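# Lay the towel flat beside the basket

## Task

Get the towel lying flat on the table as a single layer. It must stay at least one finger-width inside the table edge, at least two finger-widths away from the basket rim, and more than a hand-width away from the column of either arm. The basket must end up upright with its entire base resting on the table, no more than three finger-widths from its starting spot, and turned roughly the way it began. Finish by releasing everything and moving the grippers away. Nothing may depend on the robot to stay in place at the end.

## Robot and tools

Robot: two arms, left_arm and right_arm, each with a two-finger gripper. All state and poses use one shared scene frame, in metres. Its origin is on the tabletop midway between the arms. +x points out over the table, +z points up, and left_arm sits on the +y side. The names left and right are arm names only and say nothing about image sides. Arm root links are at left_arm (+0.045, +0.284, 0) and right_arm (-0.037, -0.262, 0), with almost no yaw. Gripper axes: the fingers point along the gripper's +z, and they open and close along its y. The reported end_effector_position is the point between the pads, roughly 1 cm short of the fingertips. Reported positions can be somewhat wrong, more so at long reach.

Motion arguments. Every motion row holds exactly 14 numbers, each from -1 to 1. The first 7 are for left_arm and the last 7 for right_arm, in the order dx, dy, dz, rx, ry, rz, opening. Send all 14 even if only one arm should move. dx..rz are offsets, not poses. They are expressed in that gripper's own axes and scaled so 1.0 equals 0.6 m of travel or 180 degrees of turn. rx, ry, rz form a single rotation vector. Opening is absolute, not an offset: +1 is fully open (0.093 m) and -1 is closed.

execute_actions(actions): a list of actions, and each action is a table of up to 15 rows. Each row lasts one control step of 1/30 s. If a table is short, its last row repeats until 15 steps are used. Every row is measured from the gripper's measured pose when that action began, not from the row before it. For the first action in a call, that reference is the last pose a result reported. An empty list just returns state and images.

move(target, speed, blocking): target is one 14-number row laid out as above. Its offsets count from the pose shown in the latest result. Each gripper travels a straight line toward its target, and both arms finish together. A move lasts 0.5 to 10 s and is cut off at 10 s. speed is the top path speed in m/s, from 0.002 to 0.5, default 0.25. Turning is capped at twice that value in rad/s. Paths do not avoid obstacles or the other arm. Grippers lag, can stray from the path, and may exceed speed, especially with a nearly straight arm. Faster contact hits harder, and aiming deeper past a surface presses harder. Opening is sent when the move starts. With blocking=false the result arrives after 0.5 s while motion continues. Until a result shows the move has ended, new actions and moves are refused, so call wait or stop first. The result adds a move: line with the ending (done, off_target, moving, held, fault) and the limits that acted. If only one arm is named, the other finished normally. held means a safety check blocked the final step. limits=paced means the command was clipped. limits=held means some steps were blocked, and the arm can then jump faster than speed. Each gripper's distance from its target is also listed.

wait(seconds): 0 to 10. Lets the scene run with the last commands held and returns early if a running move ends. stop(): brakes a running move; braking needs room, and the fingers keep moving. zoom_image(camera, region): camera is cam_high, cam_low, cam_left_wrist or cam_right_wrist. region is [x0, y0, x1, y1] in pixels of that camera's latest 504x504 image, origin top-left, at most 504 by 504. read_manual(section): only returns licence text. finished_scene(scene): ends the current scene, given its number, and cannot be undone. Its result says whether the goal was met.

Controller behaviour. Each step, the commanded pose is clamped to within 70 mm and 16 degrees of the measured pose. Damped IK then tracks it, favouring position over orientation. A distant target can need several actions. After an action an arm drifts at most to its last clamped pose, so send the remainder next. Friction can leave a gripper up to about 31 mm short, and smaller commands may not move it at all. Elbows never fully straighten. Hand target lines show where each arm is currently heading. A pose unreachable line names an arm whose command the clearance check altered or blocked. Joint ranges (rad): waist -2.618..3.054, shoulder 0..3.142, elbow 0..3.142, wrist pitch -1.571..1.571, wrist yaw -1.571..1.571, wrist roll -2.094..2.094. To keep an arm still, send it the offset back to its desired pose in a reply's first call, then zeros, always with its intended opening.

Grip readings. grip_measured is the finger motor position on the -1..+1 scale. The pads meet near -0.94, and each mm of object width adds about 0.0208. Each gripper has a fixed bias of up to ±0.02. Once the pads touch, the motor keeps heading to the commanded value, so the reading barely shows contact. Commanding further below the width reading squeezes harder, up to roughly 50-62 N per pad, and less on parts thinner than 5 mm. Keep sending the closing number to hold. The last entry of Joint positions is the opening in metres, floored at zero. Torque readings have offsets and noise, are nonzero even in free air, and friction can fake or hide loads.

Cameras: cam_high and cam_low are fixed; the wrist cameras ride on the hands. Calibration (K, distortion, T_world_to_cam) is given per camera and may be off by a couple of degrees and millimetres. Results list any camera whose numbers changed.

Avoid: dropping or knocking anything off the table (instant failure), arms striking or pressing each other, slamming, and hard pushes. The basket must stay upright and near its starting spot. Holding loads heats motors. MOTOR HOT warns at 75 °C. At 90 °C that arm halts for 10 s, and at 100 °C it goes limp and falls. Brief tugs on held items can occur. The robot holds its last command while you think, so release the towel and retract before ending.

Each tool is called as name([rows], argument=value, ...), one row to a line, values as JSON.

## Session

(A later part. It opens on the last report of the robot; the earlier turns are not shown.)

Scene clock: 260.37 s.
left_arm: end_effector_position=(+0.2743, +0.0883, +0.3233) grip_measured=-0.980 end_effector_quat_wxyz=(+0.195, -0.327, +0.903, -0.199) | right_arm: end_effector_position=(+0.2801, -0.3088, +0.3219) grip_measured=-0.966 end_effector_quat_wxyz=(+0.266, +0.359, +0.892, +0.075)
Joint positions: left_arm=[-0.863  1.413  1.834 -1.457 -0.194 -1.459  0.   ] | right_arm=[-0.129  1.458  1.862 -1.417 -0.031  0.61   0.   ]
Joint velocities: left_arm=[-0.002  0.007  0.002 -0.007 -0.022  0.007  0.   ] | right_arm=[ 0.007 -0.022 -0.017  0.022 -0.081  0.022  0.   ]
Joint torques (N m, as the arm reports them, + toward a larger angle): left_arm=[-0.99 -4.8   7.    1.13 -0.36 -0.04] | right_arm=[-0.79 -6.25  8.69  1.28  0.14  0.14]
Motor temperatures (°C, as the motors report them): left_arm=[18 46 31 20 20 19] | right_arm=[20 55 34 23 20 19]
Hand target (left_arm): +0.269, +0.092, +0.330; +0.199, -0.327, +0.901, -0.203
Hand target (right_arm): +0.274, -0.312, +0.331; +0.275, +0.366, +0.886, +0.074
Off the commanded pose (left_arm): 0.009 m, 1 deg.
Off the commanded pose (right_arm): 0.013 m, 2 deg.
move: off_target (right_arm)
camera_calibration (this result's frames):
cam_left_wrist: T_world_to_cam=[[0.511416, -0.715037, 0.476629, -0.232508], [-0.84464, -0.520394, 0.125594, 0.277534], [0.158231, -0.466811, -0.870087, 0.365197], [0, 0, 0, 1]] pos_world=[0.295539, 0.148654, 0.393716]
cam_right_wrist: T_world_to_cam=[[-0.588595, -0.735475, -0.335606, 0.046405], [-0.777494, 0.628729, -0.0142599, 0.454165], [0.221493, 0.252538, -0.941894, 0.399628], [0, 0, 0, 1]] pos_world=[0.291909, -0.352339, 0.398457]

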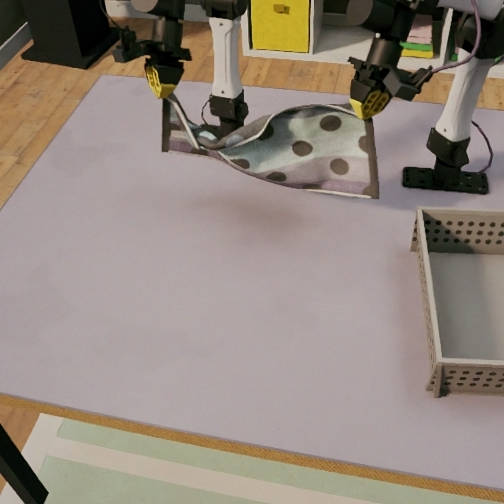

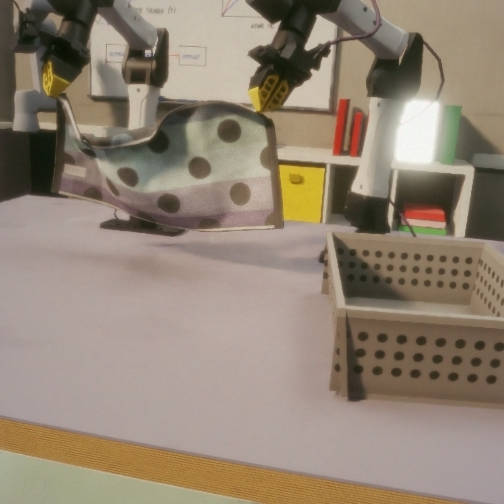

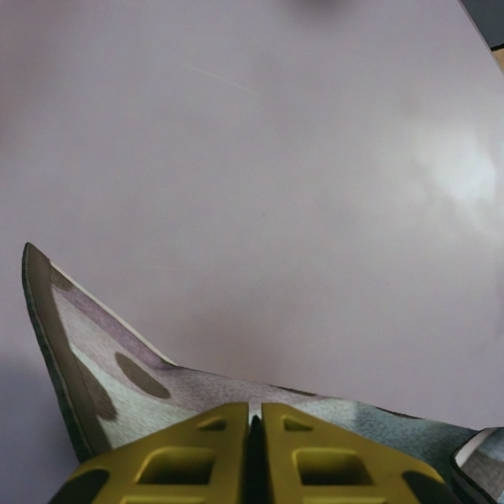

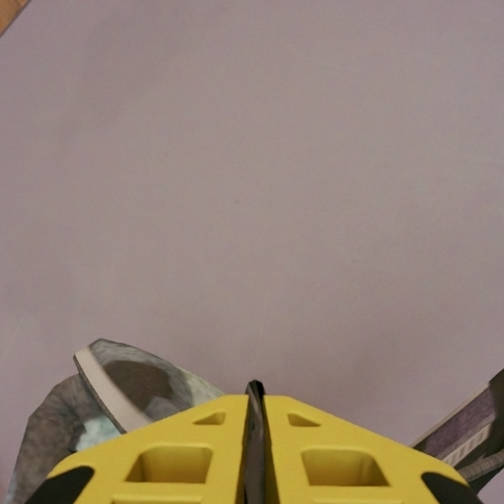

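move(target=[-0.005, 0.064, 0.102, 0, 0, 0, -1, -0.018, -0.096, 0.108, 0, 0, 0, -1], speed=0.1)

Scene clock: 280.47 s.
left_arm: end_effector_position=(+0.2865, +0.1011, +0.2522) grip_measured=-0.980 end_effector_quat_wxyz=(+0.193, -0.326, +0.906, -0.188) | right_arm: end_effector_position=(+0.2871, -0.3608, +0.2502) grip_measured=-0.966 end_effector_quat_wxyz=(+0.253, +0.361, +0.894, +0.075)
Joint positions: left_arm=[-0.785  1.289  1.427 -1.184 -0.159 -1.386  0.   ] | right_arm=[-0.329  1.423  1.526 -1.156 -0.135  0.439  0.   ]
Joint velocities: left_arm=[-0.002  0.002  0.012  0.051  0.051 -0.022  0.   ] | right_arm=[ 0.002  0.002 -0.007  0.037 -0.007 -0.022  0.   ]
Joint torques (N m, as the arm reports them, + toward a larger angle): left_arm=[ 0.64 -4.9   5.57  1.45 -0.13  0.07] | right_arm=[-0.82 -7.72  5.81  1.58 -0.07 -0.02]
Motor temperatures (°C, as the motors report them): left_arm=[18 42 31 21 20 19] | right_arm=[20 48 34 24 20 19]
Hand target (left_arm): +0.287, +0.103, +0.254; +0.196, -0.327, +0.903, -0.199
Hand target (right_arm): +0.286, -0.363, +0.253; +0.265, +0.359, +0.892, +0.076
Off the commanded pose (left_arm): 0.002 m, 1 deg.
Off the commanded pose (right_arm): 0.003 m, 1 deg.
move: done
camera_calibration (this result's frames):
cam_left_wrist: T_world_to_cam=[[0.515715, -0.725438, 0.455826, -0.190655], [-0.844057, -0.52147, 0.125044, 0.303504], [0.146988, -0.449231, -0.881241, 0.311684], [0, 0, 0, 1]] pos_world=[0.308685, 0.159978, 0.323623]
cam_right_wrist: T_world_to_cam=[[-0.597419, -0.732172, -0.32713, -0.0101777], [-0.777011, 0.629403, 0.0103011, 0.485225], [0.198354, 0.260338, -0.944923, 0.353856], [0, 0, 0, 1]] pos_world=[0.300756, -0.404976, 0.326039]

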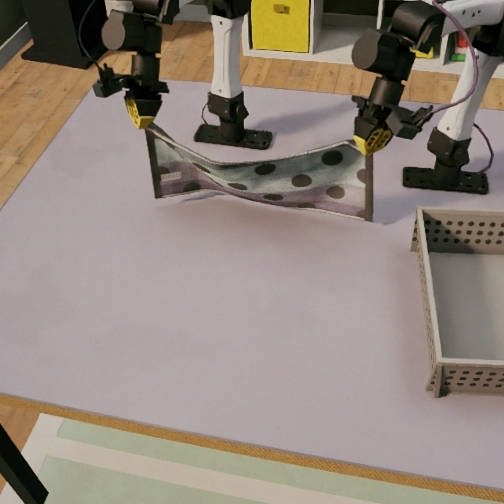

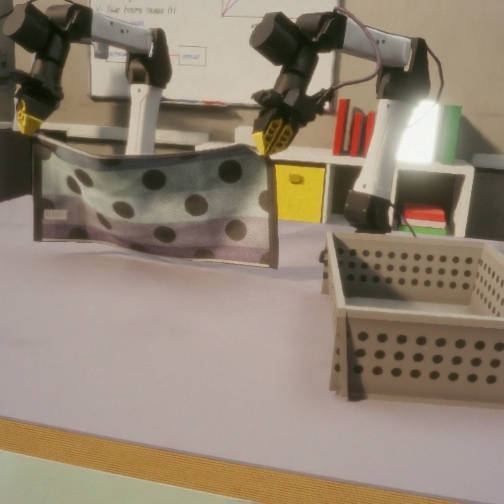

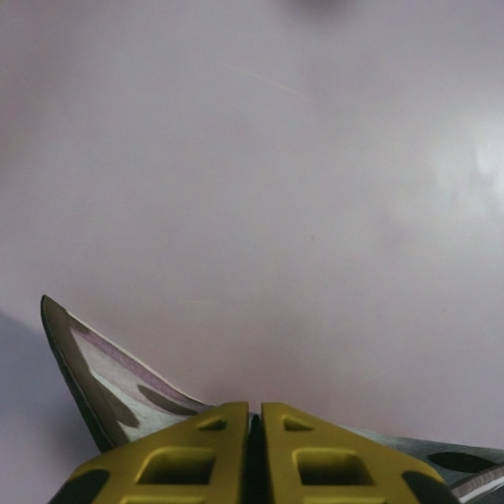

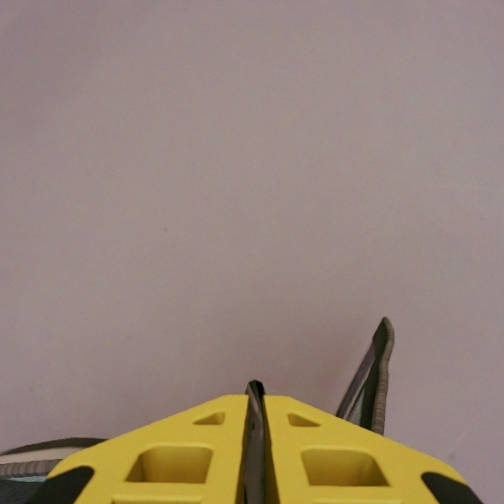

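move(target=[-0.219, -0.0425, 0.504, 0, 0, 0, -1, -0.11, 0.128, 0.534, 0, 0, 0, -1], speed=0.12)

Scene clock: 302.07 s.
left_arm: end_effector_position=(+0.5320, +0.1042, +0.0382) grip_measured=-0.980 end_effector_quat_wxyz=(+0.192, -0.327, +0.908, -0.181) | right_arm: end_effector_position=(+0.5270, -0.3663, +0.0250) grip_measured=-0.966 end_effector_quat_wxyz=(+0.247, +0.361, +0.896, +0.075)
Joint positions: left_arm=[-0.39   2.131  1.525 -0.433  0.034 -1.043  0.   ] | right_arm=[-0.164  2.368  1.877 -0.561 -0.055  0.582  0.   ]
Joint velocities: left_arm=[ 0.002  0.002 -0.007  0.051 -0.066 -0.007  0.   ] | right_arm=[ 0.002 -0.007 -0.002 -0.051 -0.022  0.051  0.   ]
Joint torques (N m, as the arm reports them, + toward a larger angle): left_arm=[ 0.52 -9.62  7.97  1.57 -0.03  0.13] | right_arm=[  0.63 -14.4    9.87   1.43   0.11   0.11]
Motor temperatures (°C, as the motors report them): left_arm=[18 39 31 23 20 19] | right_arm=[20 45 33 26 20 19]
Hand target (left_arm): +0.539, +0.104, +0.037; +0.194, -0.325, +0.906, -0.188
Hand target (right_arm): +0.534, -0.364, +0.025; +0.253, +0.361, +0.894, +0.075
Off the commanded pose (left_arm): 0.005 m, 1 deg.
Off the commanded pose (right_arm): 0.009 m, 1 deg.
move: done
camera_calibration (this result's frames):
cam_left_wrist: T_world_to_cam=[[0.521492, -0.729865, 0.441977, -0.219577], [-0.841524, -0.525546, 0.125052, 0.53819], [0.141008, -0.437148, -0.888267, 0.0905811], [0, 0, 0, 1]] pos_world=[0.554635, 0.162179, 0.110207]
cam_right_wrist: T_world_to_cam=[[-0.600422, -0.731529, -0.323046, 0.0571333], [-0.777678, 0.628251, 0.0227543, 0.676993], [0.186309, 0.264888, -0.94611, 0.102968], [0, 0, 0, 1]] pos_world=[0.541603, -0.410802, 0.100471]

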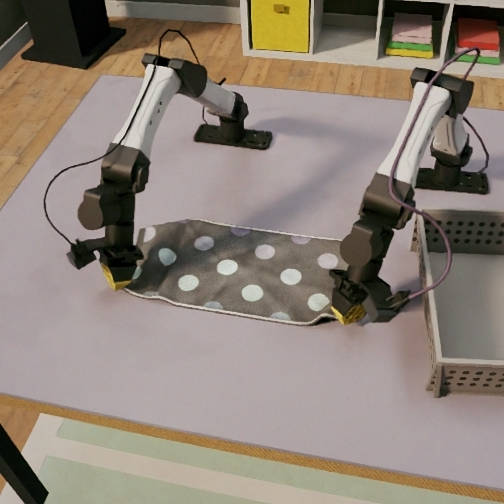

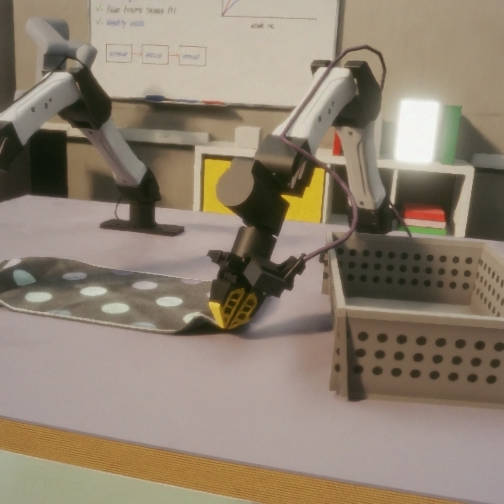

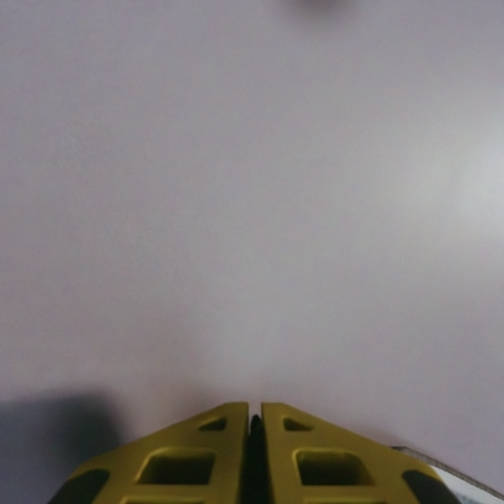

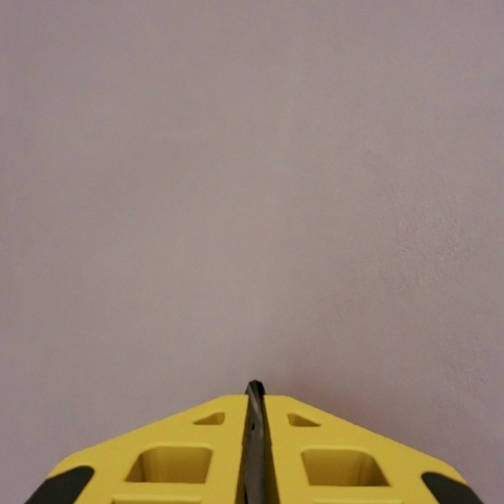

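zoom_image(camera="cam_high", region=[90, 190, 400, 340])

Region (90, 190, 400, 340) of cam_high's 504x504 image, scaled by 1.626, with more detail than that image has; it fills the top 244 rows of this view, and the rest is white.

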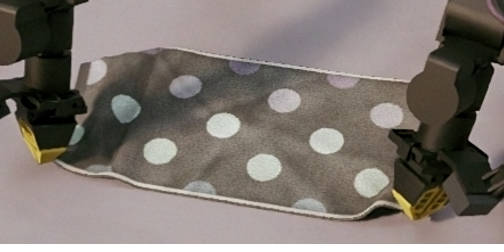

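move(target=[-0.06, -0.044, 0.039, 0, 0, 0, -1, -0.082, 0.073, 0.044, -0.038, -0.04, 0.003, -1], speed=0.08)

zoom_image(camera="cam_high", region=[70, 200, 400, 360])

Scene clock: 322.17 s.
left_arm: end_effector_position=(+0.5840, +0.0998, +0.0493) grip_measured=-0.980 end_effector_quat_wxyz=(+0.208, -0.324, +0.903, -0.189) | right_arm: end_effector_position=(+0.5892, -0.3761, +0.0373) grip_measured=-0.966 end_effector_quat_wxyz=(+0.317, +0.359, +0.872, +0.099)
Joint positions: left_arm=[-0.365  2.288  1.812 -0.526  0.04  -1.019  0.   ] | right_arm=[-0.164  2.528  2.133 -0.501 -0.071  0.605  0.   ]
Joint velocities: left_arm=[-0.002  0.012 -0.002 -0.081 -0.066 -0.007  0.   ] | right_arm=[-0.007 -0.012  0.002  0.007 -0.022  0.095  0.   ]
Joint torques (N m, as the arm reports them, + toward a larger angle): left_arm=[  0.97 -10.64   8.05   1.2   -0.04   0.09] | right_arm=[  0.8  -15.37  10.29   1.71  -0.04   0.09]
Motor temperatures (°C, as the motors report them): left_arm=[18 42 32 23 20 19] | right_arm=[20 50 34 26 20 19]
Hand target (left_arm): +0.582, +0.104, +0.039; +0.192, -0.327, +0.908, -0.181
Hand target (right_arm): +0.597, -0.369, +0.035; +0.323, +0.354, +0.871, +0.107
Off the commanded pose (left_arm): 0.012 m, 2 deg.
Off the commanded pose (right_arm): 0.011 m, 1 deg.
move: off_target (left_arm, right_arm)
camera_calibration (this result's frames):
cam_left_wrist: T_world_to_cam=[[0.505481, -0.727082, 0.464587, -0.246841], [-0.845019, -0.526016, 0.0961798, 0.581703], [0.17445, -0.441202, -0.880289, 0.0715915], [0, 0, 0, 1]] pos_world=[0.603834, 0.158098, 0.121752]
cam_right_wrist: T_world_to_cam=[[-0.550506, -0.727386, -0.409698, 0.0666478], [-0.765062, 0.635969, -0.101108, 0.731355], [0.3341, 0.257784, -0.906601, 0.01444], [0, 0, 0, 1]] pos_world=[0.591398, -0.420363, 0.114343]

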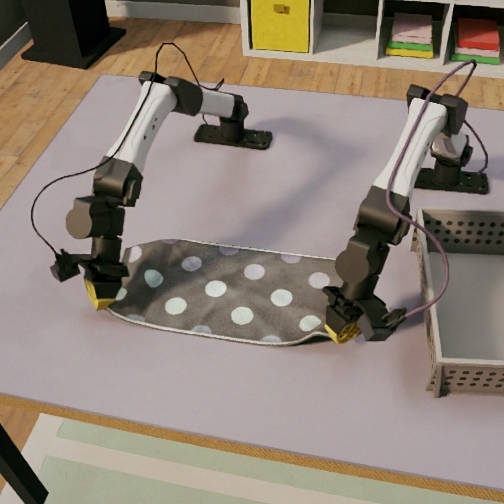

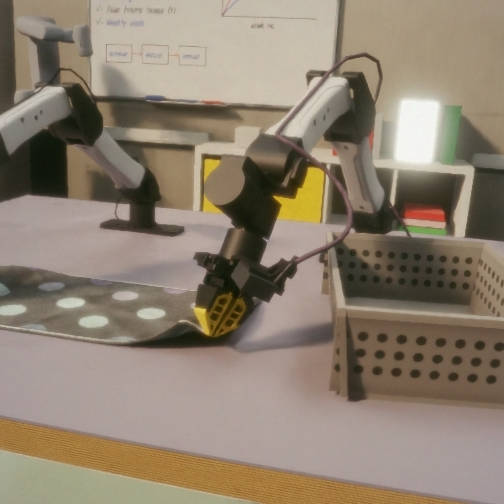

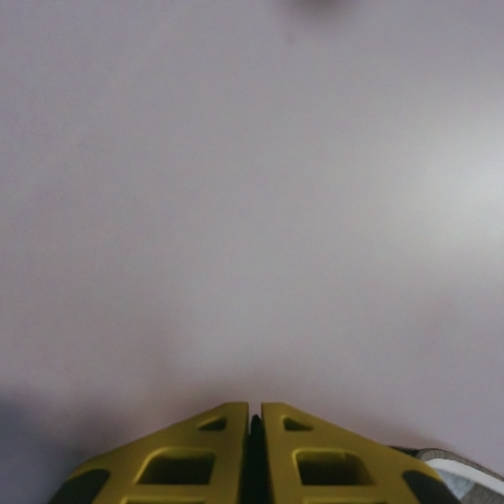

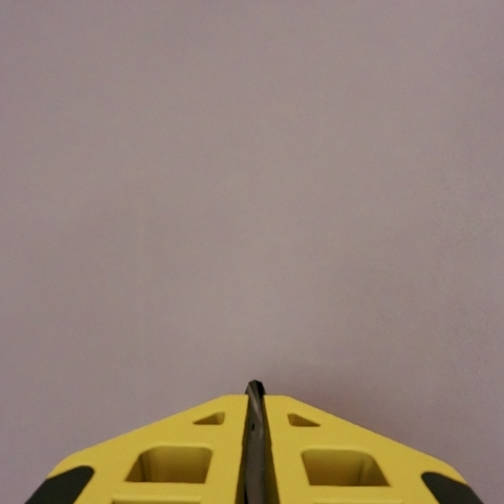

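Region (70, 200, 400, 360) of cam_high's 504x504 image, scaled by 1.527, with more detail than that image has; it fills the top 244 rows of this view, and the rest is white.

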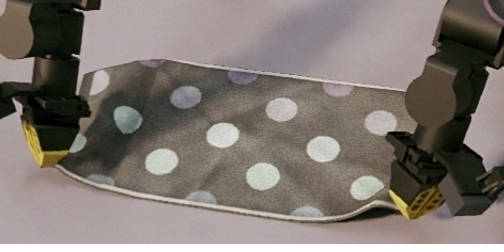

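execute_actions(actions=[])

Scene clock: 338.00 s.
left_arm: end_effector_position=(+0.5837, +0.0998, +0.0492) grip_measured=-0.980 end_effector_quat_wxyz=(+0.207, -0.324, +0.904, -0.188) | right_arm: end_effector_position=(+0.5893, -0.3761, +0.0376) grip_measured=-0.966 end_effector_quat_wxyz=(+0.317, +0.359, +0.872, +0.100)
Joint positions: left_arm=[-0.365  2.288  1.812 -0.528  0.04  -1.019  0.   ] | right_arm=[-0.164  2.528  2.133 -0.501 -0.071  0.606  0.   ]
Joint velocities: left_arm=[-0.002 -0.002 -0.022  0.007 -0.081 -0.022  0.   ] | right_arm=[ 0.002 -0.017 -0.002 -0.066  0.022 -0.007  0.   ]
Joint torques (N m, as the arm reports them, + toward a larger angle): left_arm=[  0.47 -10.68   8.06   1.2    0.02   0.17] | right_arm=[  0.86 -15.37  10.31   1.74  -0.04   0.12]
Motor temperatures (°C, as the motors report them): left_arm=[18 45 33 23 20 19] | right_arm=[20 54 36 27 20 19]
Hand target (left_arm): +0.582, +0.104, +0.039; +0.192, -0.327, +0.908, -0.181
Hand target (right_arm): +0.597, -0.369, +0.035; +0.323, +0.354, +0.871, +0.107
Off the commanded pose (left_arm): 0.012 m, 2 deg.
Off the commanded pose (right_arm): 0.011 m, 1 deg.
camera_calibration (this result's frames):
cam_left_wrist: T_world_to_cam=[[0.505883, -0.727554, 0.463409, -0.246717], [-0.845055, -0.525809, 0.096987, 0.58149], [0.173101, -0.44067, -0.880821, 0.0723471], [0, 0, 0, 1]] pos_world=[0.603677, 0.158134, 0.121658]
cam_right_wrist: T_world_to_cam=[[-0.550417, -0.726937, -0.410614, 0.0670457], [-0.76475, 0.636304, -0.101364, 0.731458], [0.33496, 0.258224, -0.906158, 0.0142942], [0, 0, 0, 1]] pos_world=[0.591497, -0.420383, 0.114626]

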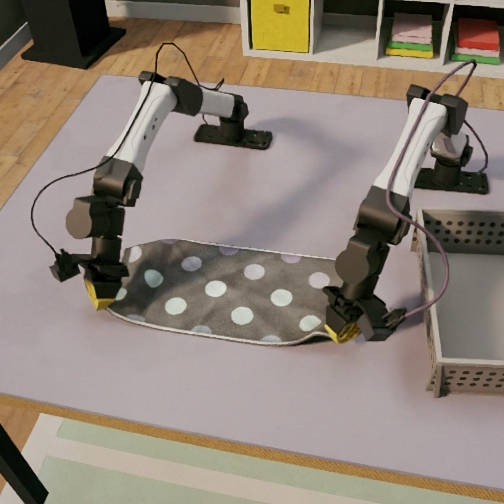

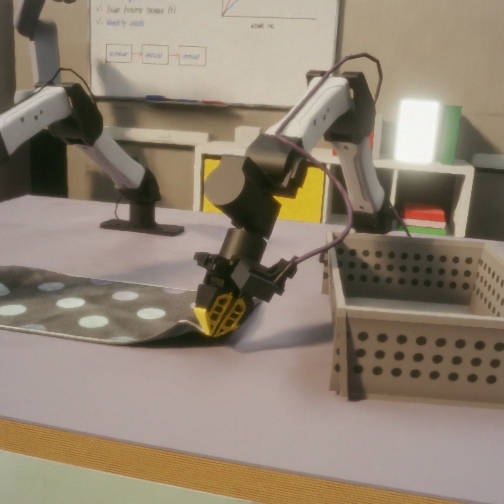

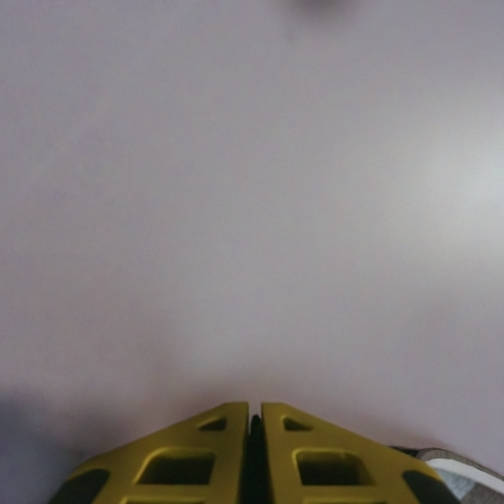

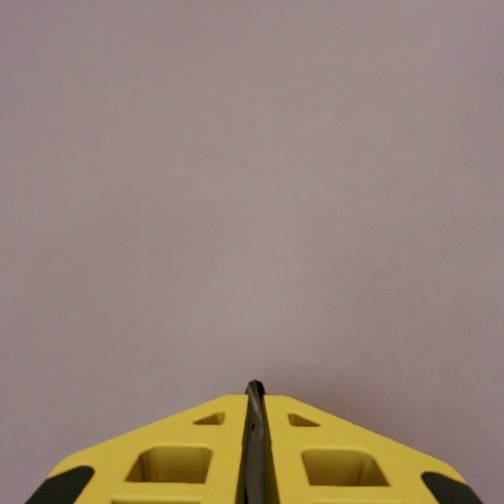

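execute_actions([
  [[0,0,0,0,0,0,-0.9,0,0,0,0,0,0,-0.9],[0,0,0,0,0,0,-0.8,0,0,0,0,0,0,-0.8],[0,0,0,0,0,0,-0.7,0,0,0,0,0,0,-0.7],[0,0,0,0,0,0,-0.6,0,0,0,0,0,0,-0.6],[0,0,0,0,0,0,-0.5,0,0,0,0,0,0,-0.5],[0,0,0,0,0,0,-0.4,0,0,0,0,0,0,-0.4],[0,0,0,0,0,0,-0.3,0,0,0,0,0,0,-0.3],[0,0,0,0,0,0,-0.2,0,0,0,0,0,0,-0.2],[0,0,0,0,0,0,-0.1,0,0,0,0,0,0,-0.1],[0,0,0,0,0,0,0,0,0,0,0,0,0,0],[0,0,0,0,0,0,0.1,0,0,0,0,0,0,0.1],[0,0,0,0,0,0,0.2,0,0,0,0,0,0,0.2]],
])

move(target=[0,0,-0.25,0,0,0,0.2,0,0,-0.25,0,0,0,0.2], speed=0.2)

Scene clock: 348.50 s.
left_arm: end_effector_position=(+0.5837, +0.0998, +0.0492) grip_measured=+0.197 end_effector_quat_wxyz=(+0.207, -0.324, +0.904, -0.188) | right_arm: end_effector_position=(+0.5893, -0.3761, +0.0376) grip_measured=+0.197 end_effector_quat_wxyz=(+0.317, +0.359, +0.872, +0.100)
Joint positions: left_arm=[-0.365  2.288  1.812 -0.528  0.04  -1.019  0.055] | right_arm=[-0.164  2.528  2.133 -0.501 -0.071  0.606  0.055]
Joint velocities: left_arm=[-0.012 -0.007  0.002  0.051  0.007 -0.007  0.   ] | right_arm=[-0.007  0.007 -0.012 -0.022 -0.022 -0.037  0.   ]
Joint torques (N m, as the arm reports them, + toward a larger angle): left_arm=[ -0.37 -12.13   6.96   1.42  -0.08   0.11] | right_arm=[ -0.08 -17.2    8.46   1.57   0.04   0.04]
Motor temperatures (°C, as the motors report them): left_arm=[18 46 33 23 20 19] | right_arm=[20 57 36 28 20 19]
Hand target (left_arm): +0.584, +0.100, +0.049; +0.207, -0.324, +0.904, -0.188
Hand target (right_arm): +0.589, -0.376, +0.038; +0.317, +0.359, +0.872, +0.100
Off the commanded pose (left_arm): 0.000 m, 0 deg.
Off the commanded pose (right_arm): 0.000 m, 0 deg.
camera_calibration (this result's frames):
cam_left_wrist: T_world_to_cam=[[0.505883, -0.727554, 0.463409, -0.246717], [-0.845055, -0.525809, 0.096987, 0.58149], [0.173101, -0.44067, -0.880821, 0.0723471], [0, 0, 0, 1]] pos_world=[0.603677, 0.158134, 0.121658]
cam_right_wrist: T_world_to_cam=[[-0.550417, -0.726937, -0.410614, 0.0670457], [-0.76475, 0.636304, -0.101364, 0.731458], [0.33496, 0.258224, -0.906158, 0.0142942], [0, 0, 0, 1]] pos_world=[0.591497, -0.420383, 0.114626]

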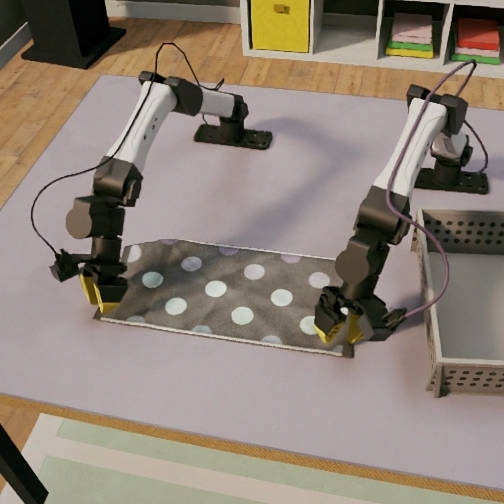

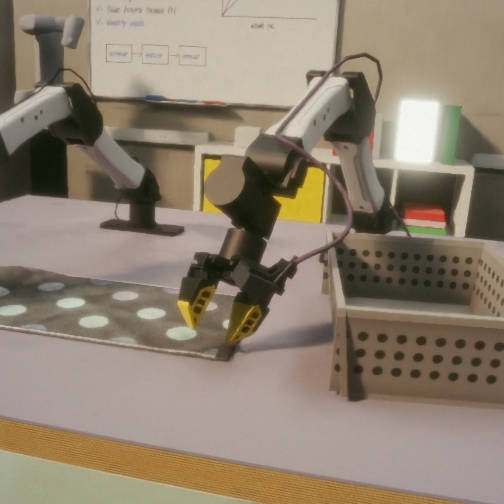

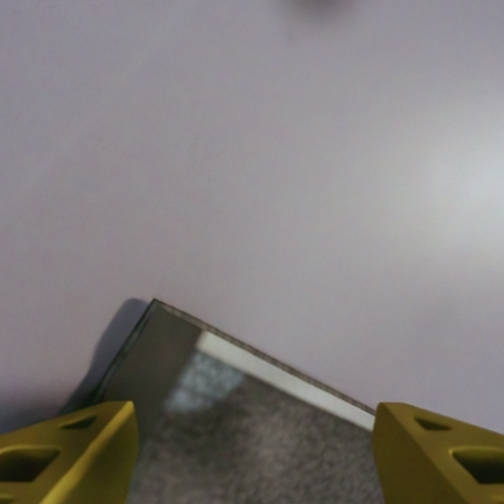

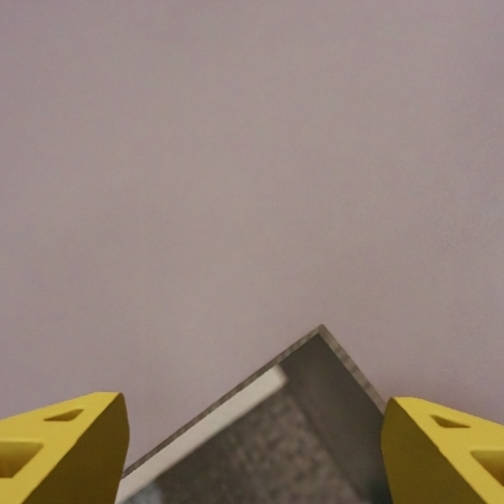

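Scene clock: 349.93 s.
left_arm: end_effector_position=(+0.5143, +0.1227, +0.1824) grip_measured=+0.198 end_effector_quat_wxyz=(+0.221, -0.319, +0.900, -0.198) | right_arm: end_effector_position=(+0.5054, -0.3668, +0.1647) grip_measured=+0.198 end_effector_quat_wxyz=(+0.336, +0.356, +0.866, +0.102)
Joint positions: left_arm=[-0.365  1.908  1.745 -0.807  0.04  -1.012  0.055] | right_arm=[-0.18   2.049  1.809 -0.617 -0.079  0.594  0.055]
Joint velocities: left_arm=[-0.012 -0.012 -0.012 -0.081 -0.007 -0.051  0.001] | right_arm=[-0.017  0.012 -0.007 -0.037 -0.022  0.081  0.001]
Joint torques (N m, as the arm reports them, + toward a larger angle): left_arm=[ 1.03 -9.96  6.07  1.2  -0.07  0.09] | right_arm=[ -0.73 -13.76   6.45   1.44  -0.05  -0.05]
Motor temperatures (°C, as the motors report them): left_arm=[18 47 33 23 20 19] | right_arm=[20 57 36 28 20 19]
Hand target (left_arm): +0.508, +0.130, +0.176; +0.207, -0.324, +0.904, -0.189
Hand target (right_arm): +0.496, -0.368, +0.155; +0.317, +0.359, +0.872, +0.100
Off the commanded pose (left_arm): 0.012 m, 2 deg.
Off the commanded pose (right_arm): 0.014 m, 2 deg.
move: off_target (left_arm, right_arm)
camera_calibration (this result's frames):
cam_left_wrist: T_world_to_cam=[[0.48556, -0.726957, 0.485556, -0.250348], [-0.850926, -0.520343, 0.071893, 0.528847], [0.200393, -0.44808, -0.871244, 0.19693], [0, 0, 0, 1]] pos_world=[0.532105, 0.18143, 0.255112]
cam_right_wrist: T_world_to_cam=[[-0.536121, -0.729609, -0.424552, 0.0739082], [-0.758894, 0.636834, -0.136098, 0.677192], [0.369668, 0.249225, -0.895116, 0.132469], [0, 0, 0, 1]] pos_world=[0.504571, -0.410349, 0.242117]

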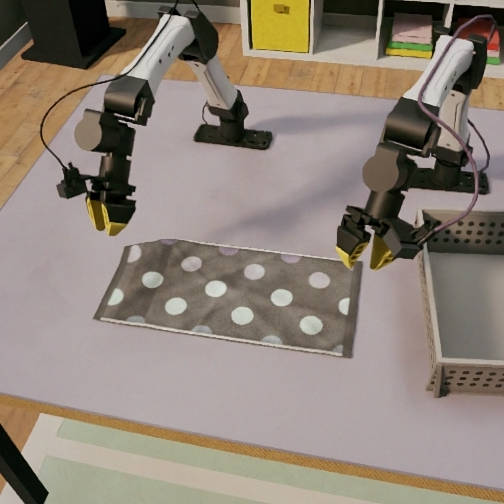

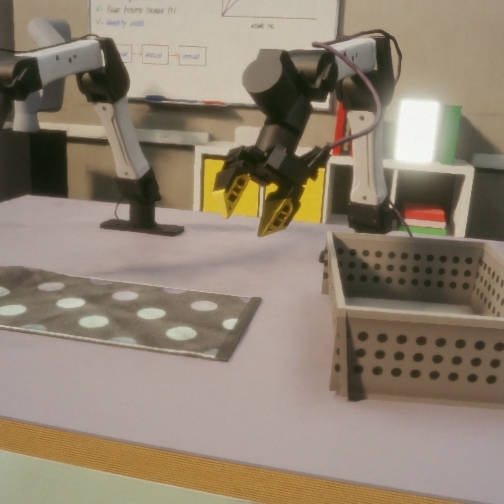

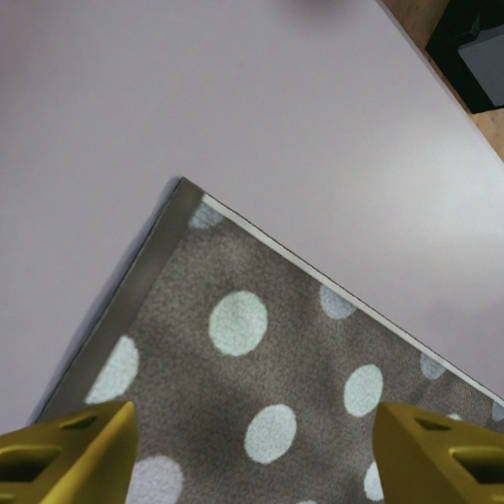

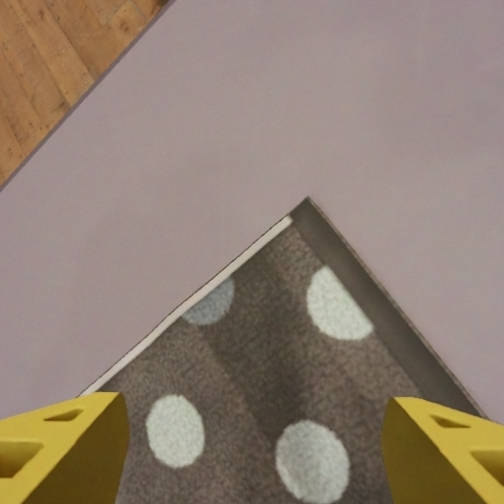

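zoom_image(camera="cam_high", region=[80, 220, 230, 330])

zoom_image(camera="cam_low", region=[0, 250, 140, 340])

Region (80, 220, 230, 330) of cam_high's 504x504 image, scaled by 3.360, with more detail than that image has; it fills the top 370 rows of this view, and the rest is white.

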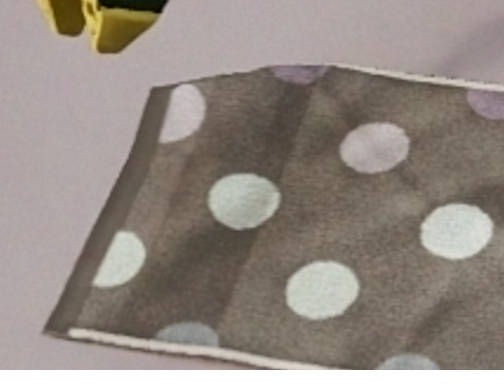

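Region (0, 250, 140, 340) of cam_low's 504x504 image, scaled by 3.600, with more detail than that image has; it fills the top 324 rows of this view, and the rest is white.

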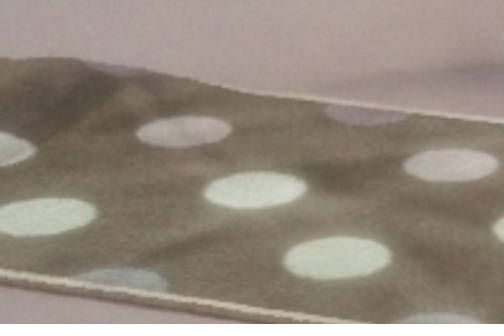

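move(target=[-0.0138,0.0095,0.2262,-0.1349,-0.1119,0.101,0.35,0.0065,0.0063,0.2307,0.0859,-0.0239,-0.1132,0.35], speed=0.2)

Scene clock: 472.17 s.
left_arm: end_effector_position=(+0.5922, +0.1054, +0.0759) grip_measured=+0.348 end_effector_quat_wxyz=(+0.339, -0.251, +0.904, +0.077) | right_arm: end_effector_position=(+0.5964, -0.3733, +0.0665) grip_measured=+0.348 end_effector_quat_wxyz=(+0.341, +0.249, +0.903, -0.084)
Joint positions: left_arm=[-0.521  2.44   2.145 -0.822 -0.566 -0.882  0.062] | right_arm=[-0.072  2.563  2.296 -0.627  0.261  0.339  0.062]
Joint velocities: left_arm=[ 0.012  0.007  0.007 -0.022  0.051 -0.037  0.   ] | right_arm=[ 0.007 -0.007  0.002 -0.066 -0.037 -0.051 -0.   ]
Joint torques (N m, as the arm reports them, + toward a larger angle): left_arm=[ -0.71 -11.79   7.99   0.92  -0.43   0.1 ] | right_arm=[  0.46 -15.88  10.35   1.4    0.27   0.01]
Motor temperatures (°C, as the motors report them): left_arm=[18 50 32 24 20 19] | right_arm=[20 60 33 29 20 19]
Hand target (left_arm): +0.589, +0.103, +0.070; +0.332, -0.243, +0.907, +0.088
Hand target (right_arm): +0.596, -0.370, +0.060; +0.332, +0.243, +0.907, -0.089
Off the commanded pose (left_arm): 0.007 m, 2 deg.
Off the commanded pose (right_arm): 0.007 m, 2 deg.
move: done
camera_calibration (this result's frames):
cam_left_wrist: T_world_to_cam=[[0.505389, -0.862715, 0.0174733, -0.211007], [-0.820493, -0.486727, -0.299815, 0.600441], [0.267159, 0.137186, -0.953837, -0.0142313], [0, 0, 0, 1]] pos_world=[0.6031, 0.112164, 0.170134]
cam_right_wrist: T_world_to_cam=[[-0.49437, -0.868845, -0.0265785, -0.0270866], [-0.834228, 0.482821, -0.266358, 0.733139], [0.244256, -0.109507, -0.963508, -0.0419948], [0, 0, 0, 1]] pos_world=[0.608472, -0.382108, 0.154095]

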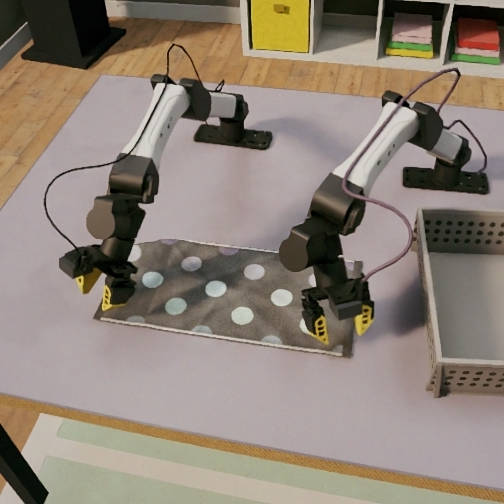

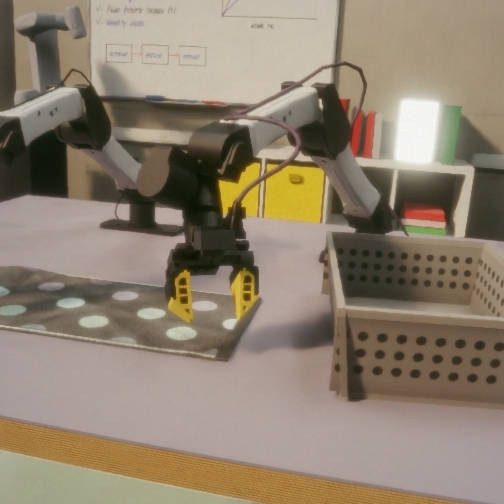

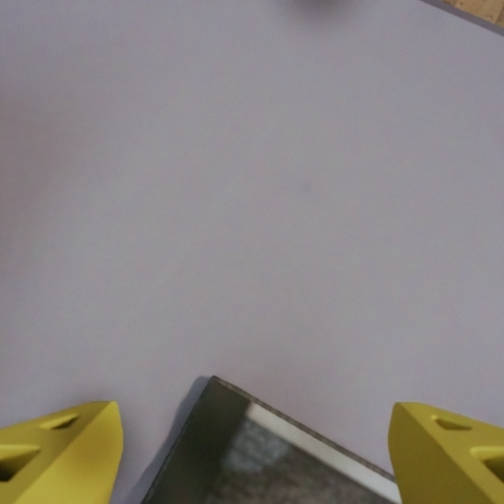

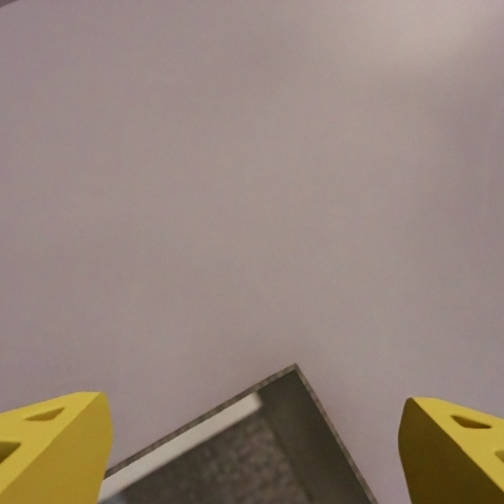

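move(target=[0.093,0.0057,0.083,0,0,0,0.35,0.0887,-0.0047,0.0878,0,0,0,0.35], speed=0.06)

Scene clock: 491.73 s.
left_arm: end_effector_position=(+0.5899, +0.1048, +0.0249) grip_measured=+0.348 end_effector_quat_wxyz=(+0.352, -0.257, +0.897, +0.070) | right_arm: end_effector_position=(+0.5951, -0.3734, +0.0167) grip_measured=+0.348 end_effector_quat_wxyz=(+0.357, +0.250, +0.896, -0.082)
Joint positions: left_arm=[-0.527  2.449  1.942 -0.584 -0.578 -0.893  0.062] | right_arm=[-0.072  2.563  2.075 -0.37   0.262  0.338  0.062]
Joint velocities: left_arm=[-0.007  0.017 -0.012  0.022 -0.051  0.037 -0.   ] | right_arm=[-0.017 -0.002 -0.007 -0.022 -0.037  0.066 -0.001]
Joint torques (N m, as the arm reports them, + toward a larger angle): left_arm=[ -1.03 -10.96   5.07   1.35  -0.39   0.  ] | right_arm=[  0.   -15.26   6.05   1.75   0.18   0.08]
Motor temperatures (°C, as the motors report them): left_arm=[18 53 33 23 20 19] | right_arm=[20 64 35 29 20 19]
Hand target (left_arm): +0.583, +0.102, +0.002; +0.339, -0.251, +0.903, +0.077
Hand target (right_arm): +0.589, -0.372, -0.007; +0.341, +0.249, +0.903, -0.084
Off the commanded pose (left_arm): 0.025 m, 2 deg.
Off the commanded pose (right_arm): 0.025 m, 2 deg.
move: off_target (left_arm, right_arm)
camera_calibration (this result's frames):
cam_left_wrist: T_world_to_cam=[[0.511248, -0.858418, 0.0417635, -0.213955], [-0.806678, -0.496062, -0.321237, 0.576363], [0.296473, 0.130542, -0.946077, -0.0788917], [0, 0, 0, 1]] pos_world=[0.597712, 0.112548, 0.119447]
cam_right_wrist: T_world_to_cam=[[-0.493832, -0.868672, -0.0392354, -0.0292], [-0.824124, 0.481947, -0.297567, 0.713007], [0.277398, -0.114614, -0.953894, -0.11146], [0, 0, 0, 1]] pos_world=[0.604105, -0.381772, 0.104701]

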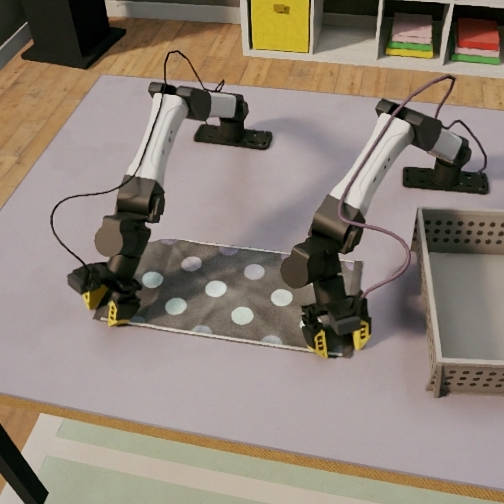

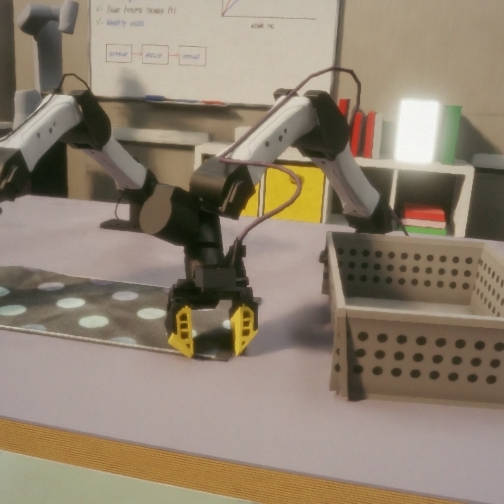

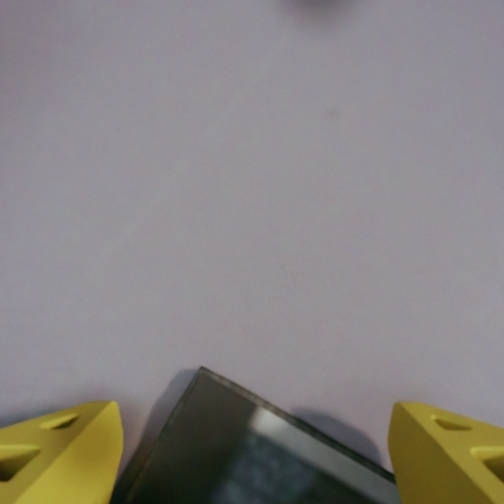

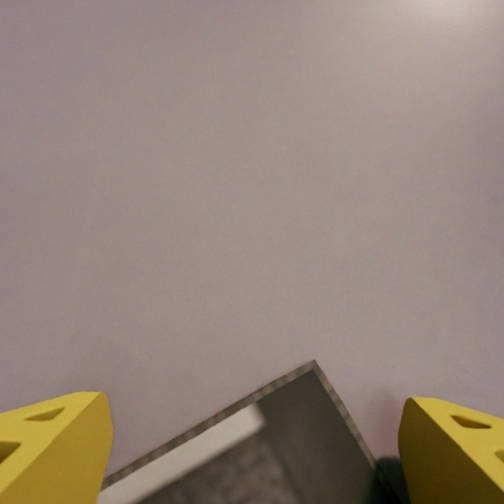

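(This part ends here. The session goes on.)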